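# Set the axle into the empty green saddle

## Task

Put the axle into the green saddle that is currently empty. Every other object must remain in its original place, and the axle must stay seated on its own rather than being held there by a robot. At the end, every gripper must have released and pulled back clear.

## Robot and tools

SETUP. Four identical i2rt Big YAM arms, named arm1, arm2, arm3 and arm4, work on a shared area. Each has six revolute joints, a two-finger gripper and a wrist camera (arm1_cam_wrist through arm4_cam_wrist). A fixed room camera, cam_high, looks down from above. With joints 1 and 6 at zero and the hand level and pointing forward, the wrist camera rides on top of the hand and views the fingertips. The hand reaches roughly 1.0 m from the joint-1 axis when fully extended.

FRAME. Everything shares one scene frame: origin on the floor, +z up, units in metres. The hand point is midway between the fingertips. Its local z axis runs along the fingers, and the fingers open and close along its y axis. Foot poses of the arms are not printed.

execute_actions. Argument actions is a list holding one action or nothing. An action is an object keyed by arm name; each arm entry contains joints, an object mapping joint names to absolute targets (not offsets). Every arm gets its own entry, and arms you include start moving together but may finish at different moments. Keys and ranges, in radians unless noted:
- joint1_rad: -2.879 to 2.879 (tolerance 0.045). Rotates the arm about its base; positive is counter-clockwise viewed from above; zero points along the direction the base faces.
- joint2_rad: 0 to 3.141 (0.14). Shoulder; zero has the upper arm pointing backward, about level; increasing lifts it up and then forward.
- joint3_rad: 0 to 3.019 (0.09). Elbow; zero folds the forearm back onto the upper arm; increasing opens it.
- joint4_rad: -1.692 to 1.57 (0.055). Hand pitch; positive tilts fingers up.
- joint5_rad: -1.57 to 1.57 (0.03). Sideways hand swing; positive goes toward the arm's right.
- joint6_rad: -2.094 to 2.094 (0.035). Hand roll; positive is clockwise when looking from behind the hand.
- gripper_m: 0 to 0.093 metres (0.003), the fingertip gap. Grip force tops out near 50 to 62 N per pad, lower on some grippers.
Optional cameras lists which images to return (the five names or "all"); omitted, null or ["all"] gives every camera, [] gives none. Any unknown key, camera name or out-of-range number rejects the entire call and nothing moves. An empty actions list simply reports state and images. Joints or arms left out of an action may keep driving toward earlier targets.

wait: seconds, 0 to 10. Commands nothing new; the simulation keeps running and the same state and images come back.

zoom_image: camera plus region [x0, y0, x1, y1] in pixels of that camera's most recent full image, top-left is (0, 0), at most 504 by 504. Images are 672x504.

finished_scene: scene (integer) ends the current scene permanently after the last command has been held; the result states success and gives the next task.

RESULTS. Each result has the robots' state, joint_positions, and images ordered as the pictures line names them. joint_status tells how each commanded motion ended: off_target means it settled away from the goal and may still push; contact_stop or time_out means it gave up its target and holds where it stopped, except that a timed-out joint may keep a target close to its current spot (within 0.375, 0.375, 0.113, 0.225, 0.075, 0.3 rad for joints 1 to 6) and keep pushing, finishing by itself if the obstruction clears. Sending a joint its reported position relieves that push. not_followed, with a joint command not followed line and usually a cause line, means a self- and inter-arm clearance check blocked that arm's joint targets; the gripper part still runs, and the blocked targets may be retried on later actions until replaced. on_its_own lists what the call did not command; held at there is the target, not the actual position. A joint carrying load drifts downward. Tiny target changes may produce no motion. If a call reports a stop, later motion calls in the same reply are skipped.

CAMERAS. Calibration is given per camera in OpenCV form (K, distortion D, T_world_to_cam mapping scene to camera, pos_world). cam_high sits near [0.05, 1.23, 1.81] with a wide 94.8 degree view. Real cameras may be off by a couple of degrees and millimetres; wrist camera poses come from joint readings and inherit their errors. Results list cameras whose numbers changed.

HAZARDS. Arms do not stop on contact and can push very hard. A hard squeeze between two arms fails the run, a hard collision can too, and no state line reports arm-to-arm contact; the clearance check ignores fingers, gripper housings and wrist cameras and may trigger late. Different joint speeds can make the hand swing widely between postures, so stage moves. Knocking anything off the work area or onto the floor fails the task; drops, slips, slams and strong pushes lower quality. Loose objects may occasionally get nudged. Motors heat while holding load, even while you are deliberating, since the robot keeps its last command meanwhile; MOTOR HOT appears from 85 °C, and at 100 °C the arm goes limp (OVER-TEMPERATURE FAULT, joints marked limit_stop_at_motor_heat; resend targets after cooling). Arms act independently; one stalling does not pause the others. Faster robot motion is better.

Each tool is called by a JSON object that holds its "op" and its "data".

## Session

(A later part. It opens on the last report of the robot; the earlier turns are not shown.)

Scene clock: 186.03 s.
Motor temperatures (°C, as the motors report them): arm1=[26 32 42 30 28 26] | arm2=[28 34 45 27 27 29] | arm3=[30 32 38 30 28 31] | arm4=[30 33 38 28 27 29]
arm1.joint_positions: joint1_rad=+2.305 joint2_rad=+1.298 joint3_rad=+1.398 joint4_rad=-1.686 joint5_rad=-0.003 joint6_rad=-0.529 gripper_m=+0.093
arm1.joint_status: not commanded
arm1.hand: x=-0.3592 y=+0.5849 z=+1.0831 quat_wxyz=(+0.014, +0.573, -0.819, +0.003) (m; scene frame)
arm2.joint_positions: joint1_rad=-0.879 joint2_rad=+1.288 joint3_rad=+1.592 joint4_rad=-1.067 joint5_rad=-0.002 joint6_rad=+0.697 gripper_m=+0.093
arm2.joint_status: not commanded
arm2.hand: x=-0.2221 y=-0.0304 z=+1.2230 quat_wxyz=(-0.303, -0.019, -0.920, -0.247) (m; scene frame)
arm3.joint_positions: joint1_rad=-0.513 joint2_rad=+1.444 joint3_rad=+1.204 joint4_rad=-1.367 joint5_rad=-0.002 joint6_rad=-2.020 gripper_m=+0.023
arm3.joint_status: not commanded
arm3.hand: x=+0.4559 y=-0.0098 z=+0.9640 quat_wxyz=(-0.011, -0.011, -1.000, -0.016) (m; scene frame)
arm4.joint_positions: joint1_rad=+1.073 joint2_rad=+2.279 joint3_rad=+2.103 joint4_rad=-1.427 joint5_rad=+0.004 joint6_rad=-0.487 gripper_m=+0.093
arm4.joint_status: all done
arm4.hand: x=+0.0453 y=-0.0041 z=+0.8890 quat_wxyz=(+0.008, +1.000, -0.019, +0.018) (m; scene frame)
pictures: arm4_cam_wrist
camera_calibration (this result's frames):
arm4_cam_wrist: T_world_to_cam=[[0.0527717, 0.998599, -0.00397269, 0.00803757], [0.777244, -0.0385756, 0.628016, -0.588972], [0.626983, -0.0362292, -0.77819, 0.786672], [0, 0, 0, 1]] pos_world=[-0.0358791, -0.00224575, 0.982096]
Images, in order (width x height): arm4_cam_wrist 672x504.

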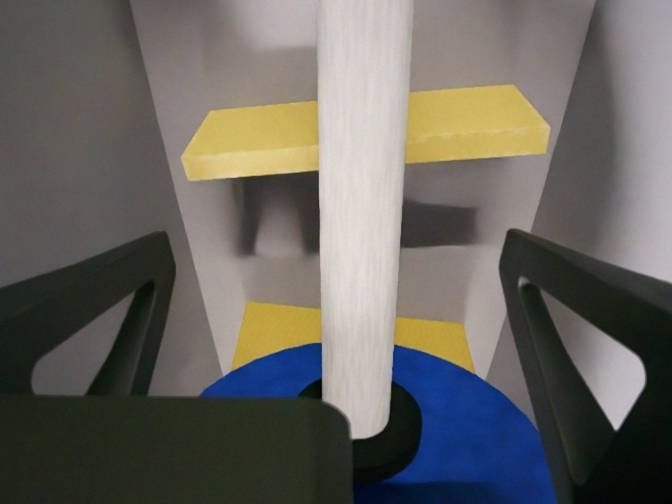

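{"op": "execute_actions", "data": {"actions": [{"arm4":{"joints":{"joint3_rad":2.02,"joint4_rad":-1.36}}}], "cameras": ["arm4_cam_wrist"]}}

{"op": "execute_actions", "data": {"actions": [{"arm4":{"joints":{"gripper_m":0}}}], "cameras": []}}

Scene clock: 188.87 s.
Motor temperatures (°C, as the motors report them): arm1=[26 32 42 30 28 26] | arm2=[28 33 45 28 27 29] | arm3=[30 32 38 30 28 31] | arm4=[30 33 38 28 27 29]
arm1.joint_positions: joint1_rad=+2.305 joint2_rad=+1.298 joint3_rad=+1.398 joint4_rad=-1.686 joint5_rad=-0.003 joint6_rad=-0.529 gripper_m=+0.093
arm1.joint_status: not commanded
arm1.hand: x=-0.3592 y=+0.5849 z=+1.0831 quat_wxyz=(+0.014, +0.573, -0.819, +0.003) (m; scene frame)
arm2.joint_positions: joint1_rad=-0.879 joint2_rad=+1.288 joint3_rad=+1.592 joint4_rad=-1.067 joint5_rad=-0.002 joint6_rad=+0.697 gripper_m=+0.093
arm2.joint_status: not commanded
arm2.hand: x=-0.2221 y=-0.0304 z=+1.2230 quat_wxyz=(-0.303, -0.019, -0.920, -0.247) (m; scene frame)
arm3.joint_positions: joint1_rad=-0.513 joint2_rad=+1.444 joint3_rad=+1.204 joint4_rad=-1.367 joint5_rad=-0.002 joint6_rad=-2.020 gripper_m=+0.023
arm3.joint_status: not commanded
arm3.hand: x=+0.4559 y=-0.0098 z=+0.9640 quat_wxyz=(-0.011, -0.011, -1.000, -0.016) (m; scene frame)
arm4.joint_positions: joint1_rad=+1.073 joint2_rad=+2.279 joint3_rad=+2.022 joint4_rad=-1.371 joint5_rad=+0.004 joint6_rad=-0.487 gripper_m=+0.093
arm4.joint_status: all done
arm4.hand: x=+0.0565 y=-0.0106 z=+0.8594 quat_wxyz=(+0.014, +0.999, -0.019, +0.029) (m; scene frame)
pictures: arm4_cam_wrist
camera_calibration (this result's frames):
arm4_cam_wrist: T_world_to_cam=[[0.0529437, 0.998484, -0.015078, 0.0233553], [0.763801, -0.030764, 0.644719, -0.592848], [0.643277, -0.0456504, -0.764271, 0.743478], [0, 0, 0, 1]] pos_world=[-0.0266812, -0.00761819, 0.950791]
Images, in order (width x height): arm4_cam_wrist 672x504.

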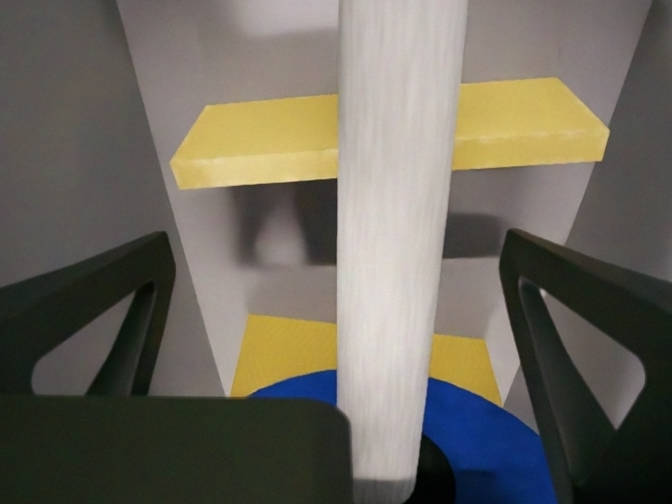

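Scene clock: 189.77 s.
Motor temperatures (°C, as the motors report them): arm1=[26 32 42 30 28 26] | arm2=[28 33 45 28 27 29] | arm3=[30 32 38 30 28 31] | arm4=[30 34 38 28 27 29]
arm1.joint_positions: joint1_rad=+2.305 joint2_rad=+1.298 joint3_rad=+1.398 joint4_rad=-1.686 joint5_rad=-0.003 joint6_rad=-0.529 gripper_m=+0.093
arm1.joint_status: not commanded
arm1.hand: x=-0.3592 y=+0.5849 z=+1.0831 quat_wxyz=(+0.014, +0.573, -0.819, +0.003) (m; scene frame)
arm2.joint_positions: joint1_rad=-0.879 joint2_rad=+1.288 joint3_rad=+1.592 joint4_rad=-1.067 joint5_rad=-0.002 joint6_rad=+0.697 gripper_m=+0.093
arm2.joint_status: not commanded
arm2.hand: x=-0.2221 y=-0.0304 z=+1.2230 quat_wxyz=(-0.303, -0.019, -0.920, -0.247) (m; scene frame)
arm3.joint_positions: joint1_rad=-0.511 joint2_rad=+1.444 joint3_rad=+1.204 joint4_rad=-1.363 joint5_rad=-0.004 joint6_rad=-2.018 gripper_m=+0.023
arm3.joint_status: not commanded
arm3.hand: x=+0.4569 y=-0.0112 z=+0.9640 quat_wxyz=(-0.012, -0.011, -1.000, -0.014) (m; scene frame)
arm4.joint_positions: joint1_rad=+1.060 joint2_rad=+2.279 joint3_rad=+2.022 joint4_rad=-1.351 joint5_rad=+0.010 joint6_rad=-0.490 gripper_m=+0.024
arm4.joint_status: gripper_m off_target (ended at +0.024, target +0.000)
arm4.hand: x=+0.0575 y=+0.0009 z=+0.8592 quat_wxyz=(+0.007, +0.999, -0.024, +0.021) (m; scene frame)
pictures: none
No camera images: the call's "cameras" was empty. Leave "cameras" out to get every camera's image.

{"op": "execute_actions", "data": {"actions": [{"arm4":{"joints":{"joint2_rad":2.17,"joint3_rad":2.36,"joint4_rad":-1.61}},"arm3":{"joints":{"joint2_rad":1.37,"joint3_rad":1.29}}}], "cameras": ["cam_high"]}}

Scene clock: 194.37 s.
Motor temperatures (°C, as the motors report them): arm1=[26 32 41 30 28 26] | arm2=[28 33 44 28 27 29] | arm3=[30 32 39 30 28 31] | arm4=[30 34 38 28 27 29]
arm1.joint_positions: joint1_rad=+2.305 joint2_rad=+1.298 joint3_rad=+1.398 joint4_rad=-1.686 joint5_rad=-0.003 joint6_rad=-0.529 gripper_m=+0.093
arm1.joint_status: not commanded
arm1.hand: x=-0.3592 y=+0.5849 z=+1.0831 quat_wxyz=(+0.014, +0.573, -0.819, +0.003) (m; scene frame)
arm2.joint_positions: joint1_rad=-0.879 joint2_rad=+1.288 joint3_rad=+1.592 joint4_rad=-1.067 joint5_rad=-0.002 joint6_rad=+0.697 gripper_m=+0.093
arm2.joint_status: not commanded
arm2.hand: x=-0.2221 y=-0.0304 z=+1.2230 quat_wxyz=(-0.303, -0.019, -0.920, -0.247) (m; scene frame)
arm3.joint_positions: joint1_rad=-0.506 joint2_rad=+1.396 joint3_rad=+1.238 joint4_rad=-1.365 joint5_rad=+0.023 joint6_rad=-2.019 gripper_m=+0.023
arm3.joint_status: all done
arm3.hand: x=+0.4506 y=-0.0167 z=+0.9950 quat_wxyz=(+0.018, -0.008, -1.000, +0.016) (m; scene frame)
arm4.joint_positions: joint1_rad=+1.081 joint2_rad=+2.271 joint3_rad=+2.255 joint4_rad=-1.595 joint5_rad=-0.007 joint6_rad=-0.487 gripper_m=+0.024
arm4.joint_status: joint3_rad time_out (moved +0.234 of +0.338); the others done
arm4.on_its_own: joint3_rad reads +2.255 and still pushes toward +2.360 since a time_out
arm4.hand: x=+0.0397 y=-0.0087 z=+0.9529 quat_wxyz=(+0.015, +1.000, -0.016, +0.018) (m; scene frame)
pictures: cam_high
Images, in order (width x height): cam_high 672x504.

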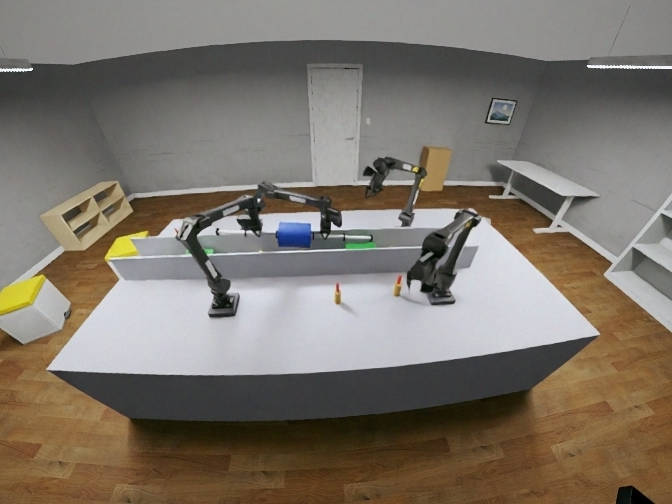

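{"op": "execute_actions", "data": {"actions": [{"arm4":{"joints":{"joint1_rad":0.938,"joint6_rad":-0.63,"joint2_rad":1.79,"joint3_rad":1.75,"joint4_rad":-1.40}},"arm3":{"joints":{"joint1_rad":-0.143,"joint6_rad":-1.67,"joint2_rad":1.245,"joint3_rad":1.14,"joint4_rad":-1.41}}}], "cameras": []}}

Scene clock: 199.83 s.
Motor temperatures (°C, as the motors report them): arm1=[26 32 41 30 28 26] | arm2=[28 33 44 28 27 29] | arm3=[30 32 39 30 29 31] | arm4=[30 35 40 28 27 29]
arm1.joint_positions: joint1_rad=+2.305 joint2_rad=+1.298 joint3_rad=+1.398 joint4_rad=-1.686 joint5_rad=-0.003 joint6_rad=-0.529 gripper_m=+0.093
arm1.joint_status: not commanded
arm1.hand: x=-0.3592 y=+0.5849 z=+1.0831 quat_wxyz=(+0.014, +0.573, -0.819, +0.003) (m; scene frame)
arm2.joint_positions: joint1_rad=-0.879 joint2_rad=+1.288 joint3_rad=+1.592 joint4_rad=-1.067 joint5_rad=-0.002 joint6_rad=+0.697 gripper_m=+0.093
arm2.joint_status: not commanded
arm2.hand: x=-0.2221 y=-0.0304 z=+1.2230 quat_wxyz=(-0.303, -0.019, -0.920, -0.247) (m; scene frame)
arm3.joint_positions: joint1_rad=-0.154 joint2_rad=+1.265 joint3_rad=+1.112 joint4_rad=-1.419 joint5_rad=+0.003 joint6_rad=-1.679 gripper_m=+0.023
arm3.joint_status: all done
arm3.hand: x=+0.5992 y=+0.0020 z=+0.9944 quat_wxyz=(-0.001, -0.001, -1.000, -0.001) (m; scene frame)
arm4.joint_positions: joint1_rad=+0.932 joint2_rad=+1.844 joint3_rad=+1.720 joint4_rad=-1.418 joint5_rad=-0.005 joint6_rad=-0.644 gripper_m=+0.024
arm4.joint_status: all done
arm4.hand: x=+0.1862 y=+0.0063 z=+1.0128 quat_wxyz=(-0.005, +1.000, -0.011, -0.011) (m; scene frame)
pictures: none
No camera images: the call's "cameras" was empty. Leave "cameras" out to get every camera's image.

{"op": "execute_actions", "data": {"actions": [{"arm4":{"joints":{"joint1_rad":0.648,"joint6_rad":-0.92,"joint2_rad":1.46,"joint3_rad":1.23,"joint4_rad":-1.275}},"arm3":{"joints":{"joint1_rad":0.398,"joint6_rad":-1.13,"joint2_rad":1.34,"joint3_rad":1.23,"joint4_rad":-1.41}}}], "cameras": []}}

Scene clock: 203.30 s.
Motor temperatures (°C, as the motors report them): arm1=[26 32 41 30 28 26] | arm2=[28 33 44 28 27 29] | arm3=[30 32 39 30 29 31] | arm4=[30 35 40 28 27 29]
arm1.joint_positions: joint1_rad=+2.305 joint2_rad=+1.298 joint3_rad=+1.398 joint4_rad=-1.686 joint5_rad=-0.003 joint6_rad=-0.529 gripper_m=+0.093
arm1.joint_status: not commanded
arm1.hand: x=-0.3592 y=+0.5849 z=+1.0831 quat_wxyz=(+0.014, +0.573, -0.819, +0.003) (m; scene frame)
arm2.joint_positions: joint1_rad=-0.879 joint2_rad=+1.288 joint3_rad=+1.592 joint4_rad=-1.067 joint5_rad=-0.002 joint6_rad=+0.697 gripper_m=+0.093
arm2.joint_status: not commanded
arm2.hand: x=-0.2221 y=-0.0304 z=+1.2230 quat_wxyz=(-0.303, -0.019, -0.920, -0.247) (m; scene frame)
arm3.joint_positions: joint1_rad=+0.394 joint2_rad=+1.371 joint3_rad=+1.165 joint4_rad=-1.400 joint5_rad=-0.013 joint6_rad=-1.148 gripper_m=+0.023
arm3.joint_status: all done
arm3.hand: x=+0.8006 y=+0.0074 z=+0.9789 quat_wxyz=(-0.001, +0.007, -1.000, -0.020) (m; scene frame)
arm4.joint_positions: joint1_rad=+0.644 joint2_rad=+1.494 joint3_rad=+1.210 joint4_rad=-1.274 joint5_rad=-0.004 joint6_rad=-0.950 gripper_m=+0.024
arm4.joint_status: all done
arm4.hand: x=+0.3902 y=+0.0018 z=+0.9904 quat_wxyz=(-0.002, +1.000, -0.002, -0.003) (m; scene frame)
pictures: none
No camera images: the call's "cameras" was empty. Leave "cameras" out to get every camera's image.

{"op": "execute_actions", "data": {"actions": [{"arm4":{"joints":{"joint1_rad":0.168,"joint6_rad":-1.40,"joint2_rad":1.27,"joint3_rad":1.01,"joint4_rad":-1.26}},"arm3":{"joints":{"joint1_rad":0.765,"joint6_rad":-0.765,"joint2_rad":1.63,"joint3_rad":1.62,"joint4_rad":-1.465}}}], "cameras": ["arm3_cam_wrist","arm4_cam_wrist"]}}

Scene clock: 207.73 s.
Motor temperatures (°C, as the motors report them): arm1=[26 31 41 30 28 26] | arm2=[28 33 44 28 27 29] | arm3=[30 32 40 30 29 31] | arm4=[30 34 39 28 27 30]
arm1.joint_positions: joint1_rad=+2.305 joint2_rad=+1.298 joint3_rad=+1.398 joint4_rad=-1.686 joint5_rad=-0.003 joint6_rad=-0.529 gripper_m=+0.093
arm1.joint_status: not commanded
arm1.hand: x=-0.3592 y=+0.5849 z=+1.0831 quat_wxyz=(+0.014, +0.573, -0.819, +0.003) (m; scene frame)
arm2.joint_positions: joint1_rad=-0.879 joint2_rad=+1.288 joint3_rad=+1.592 joint4_rad=-1.067 joint5_rad=-0.002 joint6_rad=+0.697 gripper_m=+0.093
arm2.joint_status: not commanded
arm2.hand: x=-0.2221 y=-0.0304 z=+1.2230 quat_wxyz=(-0.303, -0.019, -0.920, -0.247) (m; scene frame)
arm3.joint_positions: joint1_rad=+0.765 joint2_rad=+1.683 joint3_rad=+1.543 joint4_rad=-1.454 joint5_rad=-0.005 joint6_rad=-0.771 gripper_m=+0.023
arm3.joint_status: all done
arm3.hand: x=+1.0035 y=+0.0012 z=+0.9888 quat_wxyz=(+0.004, +0.004, -1.000, -0.011) (m; scene frame)
arm4.joint_positions: joint1_rad=+0.163 joint2_rad=+1.308 joint3_rad=+0.996 joint4_rad=-1.257 joint5_rad=+0.009 joint6_rad=-1.422 gripper_m=+0.024
arm4.joint_status: all done
arm4.hand: x=+0.5938 y=+0.0008 z=+0.9815 quat_wxyz=(+0.001, +1.000, -0.007, +0.007) (m; scene frame)
pictures: arm3_cam_wrist, arm4_cam_wrist
camera_calibration (this result's frames):
arm3_cam_wrist: T_world_to_cam=[[0.00699121, -0.999866, -0.0148327, 0.00646814], [-0.790742, -0.0146075, 0.611975, 0.187561], [-0.61211, 0.00745043, -0.790738, 1.5208], [0, 0, 0, 1]] pos_world=[1.07916, -0.00212352, 1.08786]
arm4_cam_wrist: T_world_to_cam=[[0.0280664, 0.999546, 0.0109184, -0.025311], [0.792073, -0.0289012, 0.609741, -1.06407], [0.60978, -0.00846503, -0.792525, 0.539253], [0, 0, 0, 1]] pos_world=[0.51471, -0.000888706, 1.07646]
Images, in order (width x height): arm3_cam_wrist 672x504, arm4_cam_wrist 672x504.

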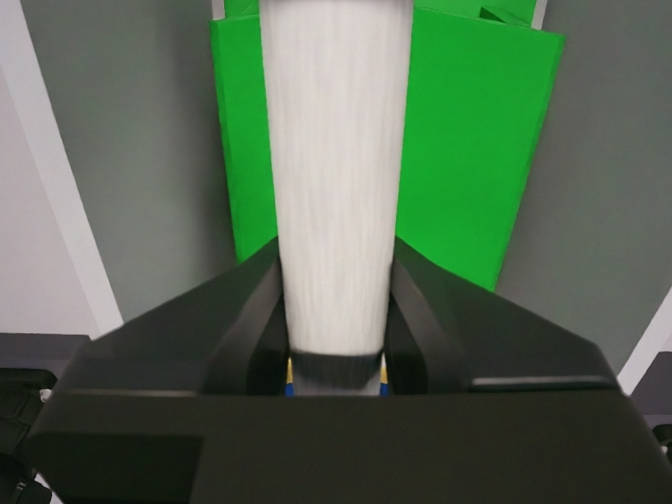

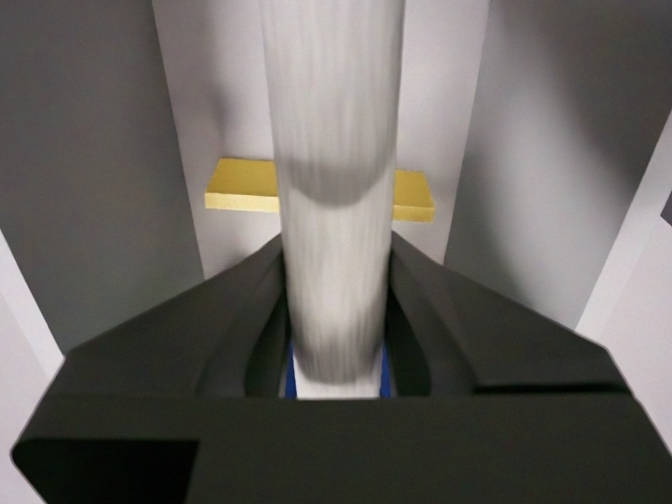

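{"op": "execute_actions", "data": {"actions": [{"arm4":{"joints":{"joint1_rad":-0.311,"joint6_rad":-1.90}},"arm3":{"joints":{"joint1_rad":0.918,"joint6_rad":-0.61,"joint2_rad":2.02,"joint3_rad":2.26,"joint4_rad":-1.68}}}], "cameras": ["cam_high"]}}

{"op": "zoom_image", "data": {"camera": "cam_high", "region": [90, 160, 330, 300]}}

Scene clock: 214.07 s.
Motor temperatures (°C, as the motors report them): arm1=[26 31 41 30 28 26] | arm2=[28 33 44 28 27 29] | arm3=[30 33 41 30 29 31] | arm4=[30 33 38 28 27 30]
arm1.joint_positions: joint1_rad=+2.305 joint2_rad=+1.298 joint3_rad=+1.398 joint4_rad=-1.686 joint5_rad=-0.003 joint6_rad=-0.529 gripper_m=+0.093
arm1.joint_status: not commanded
arm1.hand: x=-0.3592 y=+0.5849 z=+1.0831 quat_wxyz=(+0.014, +0.573, -0.819, +0.003) (m; scene frame)
arm2.joint_positions: joint1_rad=-0.879 joint2_rad=+1.288 joint3_rad=+1.592 joint4_rad=-1.067 joint5_rad=-0.002 joint6_rad=+0.697 gripper_m=+0.093
arm2.joint_status: not commanded
arm2.hand: x=-0.2221 y=-0.0304 z=+1.2230 quat_wxyz=(-0.303, -0.019, -0.920, -0.247) (m; scene frame)
arm3.joint_positions: joint1_rad=+0.920 joint2_rad=+2.087 joint3_rad=+2.184 joint4_rad=-1.682 joint5_rad=-0.003 joint6_rad=-0.618 gripper_m=+0.023
arm3.joint_status: all done
arm3.hand: x=+1.1677 y=-0.0187 z=+1.0069 quat_wxyz=(+0.002, +0.005, -1.000, -0.006) (m; scene frame)
arm4.joint_positions: joint1_rad=-0.311 joint2_rad=+1.308 joint3_rad=+0.985 joint4_rad=-1.255 joint5_rad=+0.017 joint6_rad=-1.904 gripper_m=+0.024
arm4.joint_status: all done
arm4.hand: x=+0.7586 y=-0.0208 z=+0.9786 quat_wxyz=(+0.008, +1.000, -0.003, +0.010) (m; scene frame)
pictures: cam_high
Images, in order (width x height): cam_high 672x504.

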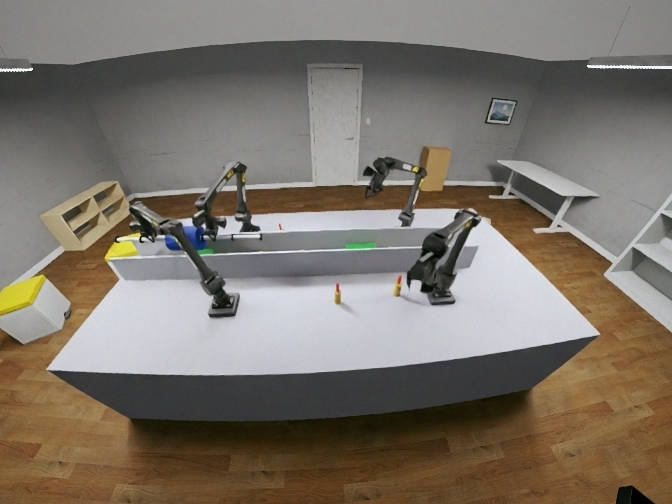

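Region (90, 160, 330, 300) of cam_high's 672x504 image, scaled by 2.100, with more detail than that image has; it fills the top 294 rows of this view, and the rest is white.

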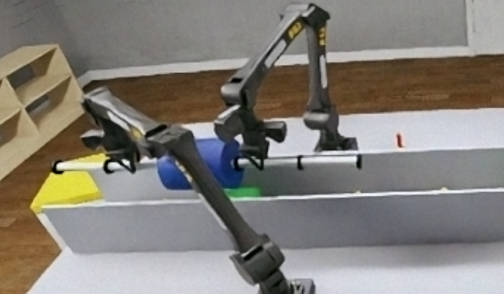

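{"op": "execute_actions", "data": {"actions": [{"arm4":{"joints":{"joint2_rad":1.42,"joint3_rad":0.82,"joint4_rad":-0.935}},"arm3":{"joints":{"joint2_rad":2.05,"joint3_rad":1.9,"joint4_rad":-1.34}}}], "cameras": []}}

{"op": "execute_actions", "data": {"actions": [{"arm4":{"joints":{"gripper_m":0.093}},"arm3":{"joints":{"gripper_m":0.093}}}], "cameras": []}}

{"op": "execute_actions", "data": {"actions": [{"arm4":{"joints":{"joint2_rad":1.3,"joint3_rad":1.3,"joint4_rad":-1.57}},"arm3":{"joints":{"joint2_rad":1.9,"joint3_rad":2.1,"joint4_rad":-1.68}}}], "cameras": ["arm3_cam_wrist","arm4_cam_wrist"]}}

Scene clock: 220.80 s.
Motor temperatures (°C, as the motors report them): arm1=[26 31 41 30 28 26] | arm2=[28 33 44 28 27 29] | arm3=[30 34 42 30 29 31] | arm4=[30 33 38 28 27 30]
arm1.joint_positions: joint1_rad=+2.305 joint2_rad=+1.298 joint3_rad=+1.398 joint4_rad=-1.686 joint5_rad=-0.003 joint6_rad=-0.529 gripper_m=+0.093
arm1.joint_status: not commanded
arm1.hand: x=-0.3592 y=+0.5849 z=+1.0831 quat_wxyz=(+0.014, +0.573, -0.819, +0.003) (m; scene frame)
arm2.joint_positions: joint1_rad=-0.879 joint2_rad=+1.288 joint3_rad=+1.592 joint4_rad=-1.067 joint5_rad=-0.002 joint6_rad=+0.697 gripper_m=+0.093
arm2.joint_status: not commanded
arm2.hand: x=-0.2221 y=-0.0304 z=+1.2230 quat_wxyz=(-0.303, -0.019, -0.920, -0.247) (m; scene frame)
arm3.joint_positions: joint1_rad=+0.919 joint2_rad=+2.107 joint3_rad=+1.871 joint4_rad=-1.363 joint5_rad=+0.004 joint6_rad=-0.624 gripper_m=+0.023
arm3.joint_status: all done
arm3.hand: x=+1.1622 y=-0.0164 z=+0.8755 quat_wxyz=(+0.010, +0.007, -1.000, -0.007) (m; scene frame)
arm4.joint_positions: joint1_rad=-0.309 joint2_rad=+1.451 joint3_rad=+0.804 joint4_rad=-0.946 joint5_rad=-0.012 joint6_rad=-1.913 gripper_m=+0.024
arm4.joint_status: all done
arm4.hand: x=+0.7516 y=-0.0254 z=+0.8703 quat_wxyz=(+0.011, +1.000, +0.003, -0.007) (m; scene frame)
pictures: none
No camera images: the call's "cameras" was empty. Leave "cameras" out to get every camera's image.

Scene clock: 221.63 s.
Motor temperatures (°C, as the motors report them): arm1=[26 31 41 30 28 26] | arm2=[28 33 44 28 27 29] | arm3=[30 34 42 30 29 31] | arm4=[30 33 38 28 27 29]
arm1.joint_positions: joint1_rad=+2.305 joint2_rad=+1.298 joint3_rad=+1.398 joint4_rad=-1.686 joint5_rad=-0.003 joint6_rad=-0.529 gripper_m=+0.093
arm1.joint_status: not commanded
arm1.hand: x=-0.3592 y=+0.5849 z=+1.0831 quat_wxyz=(+0.014, +0.573, -0.819, +0.003) (m; scene frame)
arm2.joint_positions: joint1_rad=-0.879 joint2_rad=+1.288 joint3_rad=+1.592 joint4_rad=-1.067 joint5_rad=-0.002 joint6_rad=+0.697 gripper_m=+0.093
arm2.joint_status: not commanded
arm2.hand: x=-0.2221 y=-0.0304 z=+1.2230 quat_wxyz=(-0.303, -0.019, -0.920, -0.247) (m; scene frame)
arm3.joint_positions: joint1_rad=+0.919 joint2_rad=+2.078 joint3_rad=+1.871 joint4_rad=-1.352 joint5_rad=+0.004 joint6_rad=-0.622 gripper_m=+0.093
arm3.joint_status: all done
arm3.hand: x=+1.1652 y=-0.0186 z=+0.8939 quat_wxyz=(-0.007, +0.006, -1.000, +0.004) (m; scene frame)
arm4.joint_positions: joint1_rad=-0.309 joint2_rad=+1.442 joint3_rad=+0.804 joint4_rad=-0.943 joint5_rad=-0.004 joint6_rad=-1.908 gripper_m=+0.093
arm4.joint_status: all done
arm4.hand: x=+0.7533 y=-0.0243 z=+0.8733 quat_wxyz=(+0.006, +1.000, +0.000, -0.001) (m; scene frame)
pictures: none
No camera images: the call's "cameras" was empty. Leave "cameras" out to get every camera's image.

Scene clock: 223.03 s.
Motor temperatures (°C, as the motors report them): arm1=[26 31 41 30 28 26] | arm2=[28 33 44 28 27 29] | arm3=[30 34 42 30 29 31] | arm4=[30 33 38 28 27 29]
arm1.joint_positions: joint1_rad=+2.305 joint2_rad=+1.298 joint3_rad=+1.398 joint4_rad=-1.686 joint5_rad=-0.003 joint6_rad=-0.529 gripper_m=+0.093
arm1.joint_status: not commanded
arm1.hand: x=-0.3592 y=+0.5849 z=+1.0831 quat_wxyz=(+0.014, +0.573, -0.819, +0.003) (m; scene frame)
arm2.joint_positions: joint1_rad=-0.879 joint2_rad=+1.288 joint3_rad=+1.592 joint4_rad=-1.067 joint5_rad=-0.002 joint6_rad=+0.697 gripper_m=+0.093
arm2.joint_status: not commanded
arm2.hand: x=-0.2221 y=-0.0304 z=+1.2230 quat_wxyz=(-0.303, -0.019, -0.920, -0.247) (m; scene frame)
arm3.joint_positions: joint1_rad=+0.919 joint2_rad=+1.903 joint3_rad=+2.080 joint4_rad=-1.672 joint5_rad=+0.004 joint6_rad=-0.622 gripper_m=+0.093
arm3.joint_status: all done
arm3.hand: x=+1.1331 y=+0.0028 z=+1.0777 quat_wxyz=(-0.033, +0.006, -0.999, +0.023) (m; scene frame)
arm4.joint_positions: joint1_rad=-0.309 joint2_rad=+1.306 joint3_rad=+1.246 joint4_rad=-1.560 joint5_rad=-0.004 joint6_rad=-1.907 gripper_m=+0.093
arm4.joint_status: all done
arm4.hand: x=+0.7566 y=-0.0114 z=+1.0770 quat_wxyz=(+0.025, +1.000, +0.000, -0.007) (m; scene frame)
pictures: arm3_cam_wrist, arm4_cam_wrist
camera_calibration (this result's frames):
arm3_cam_wrist: T_world_to_cam=[[0.00977244, -0.998618, 0.0516395, -0.0663277], [-0.833171, 0.0204241, 0.552639, 0.347648], [-0.552929, -0.0484252, -0.83182, 1.64777], [0, 0, 0, 1]] pos_world=[1.2014, 0.00645731, 1.18195]
arm4_cam_wrist: T_world_to_cam=[[0.0145689, 0.999175, -0.0379211, 0.044023], [0.80954, 0.0104731, 0.586971, -1.23983], [0.586884, -0.0392502, -0.808719, 0.550015], [0, 0, 0, 1]] pos_world=[0.680256, -0.00941359, 1.17422]
Images, in order (width x height): arm3_cam_wrist 672x504, arm4_cam_wrist 672x504.

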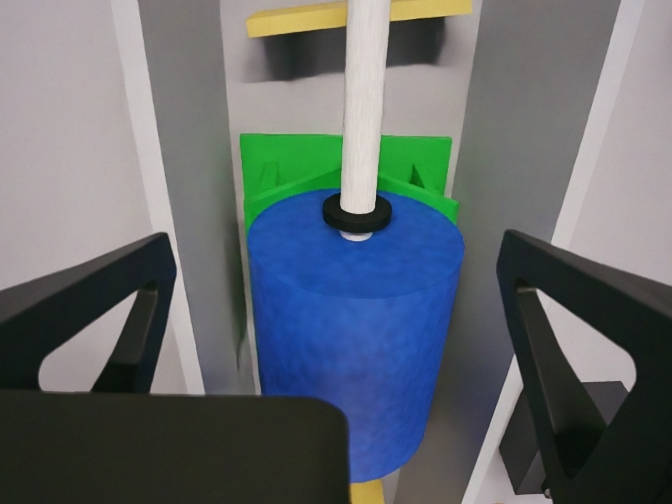

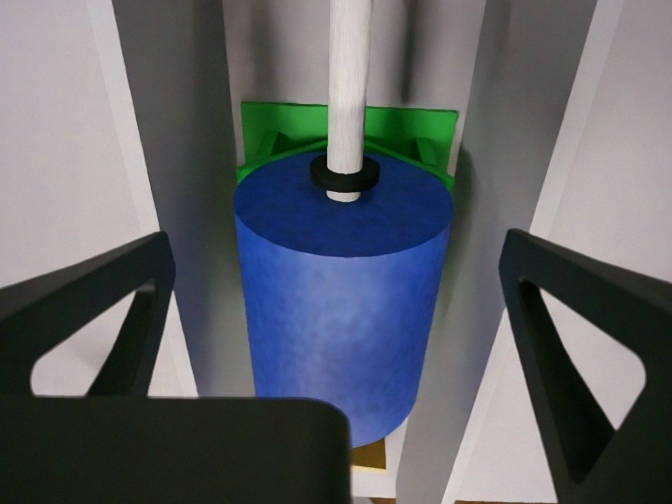

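The axle is seated in the saddle.

{"op": "finished_scene", "data": {"scene": 1}}

The scene is finished: the task was done.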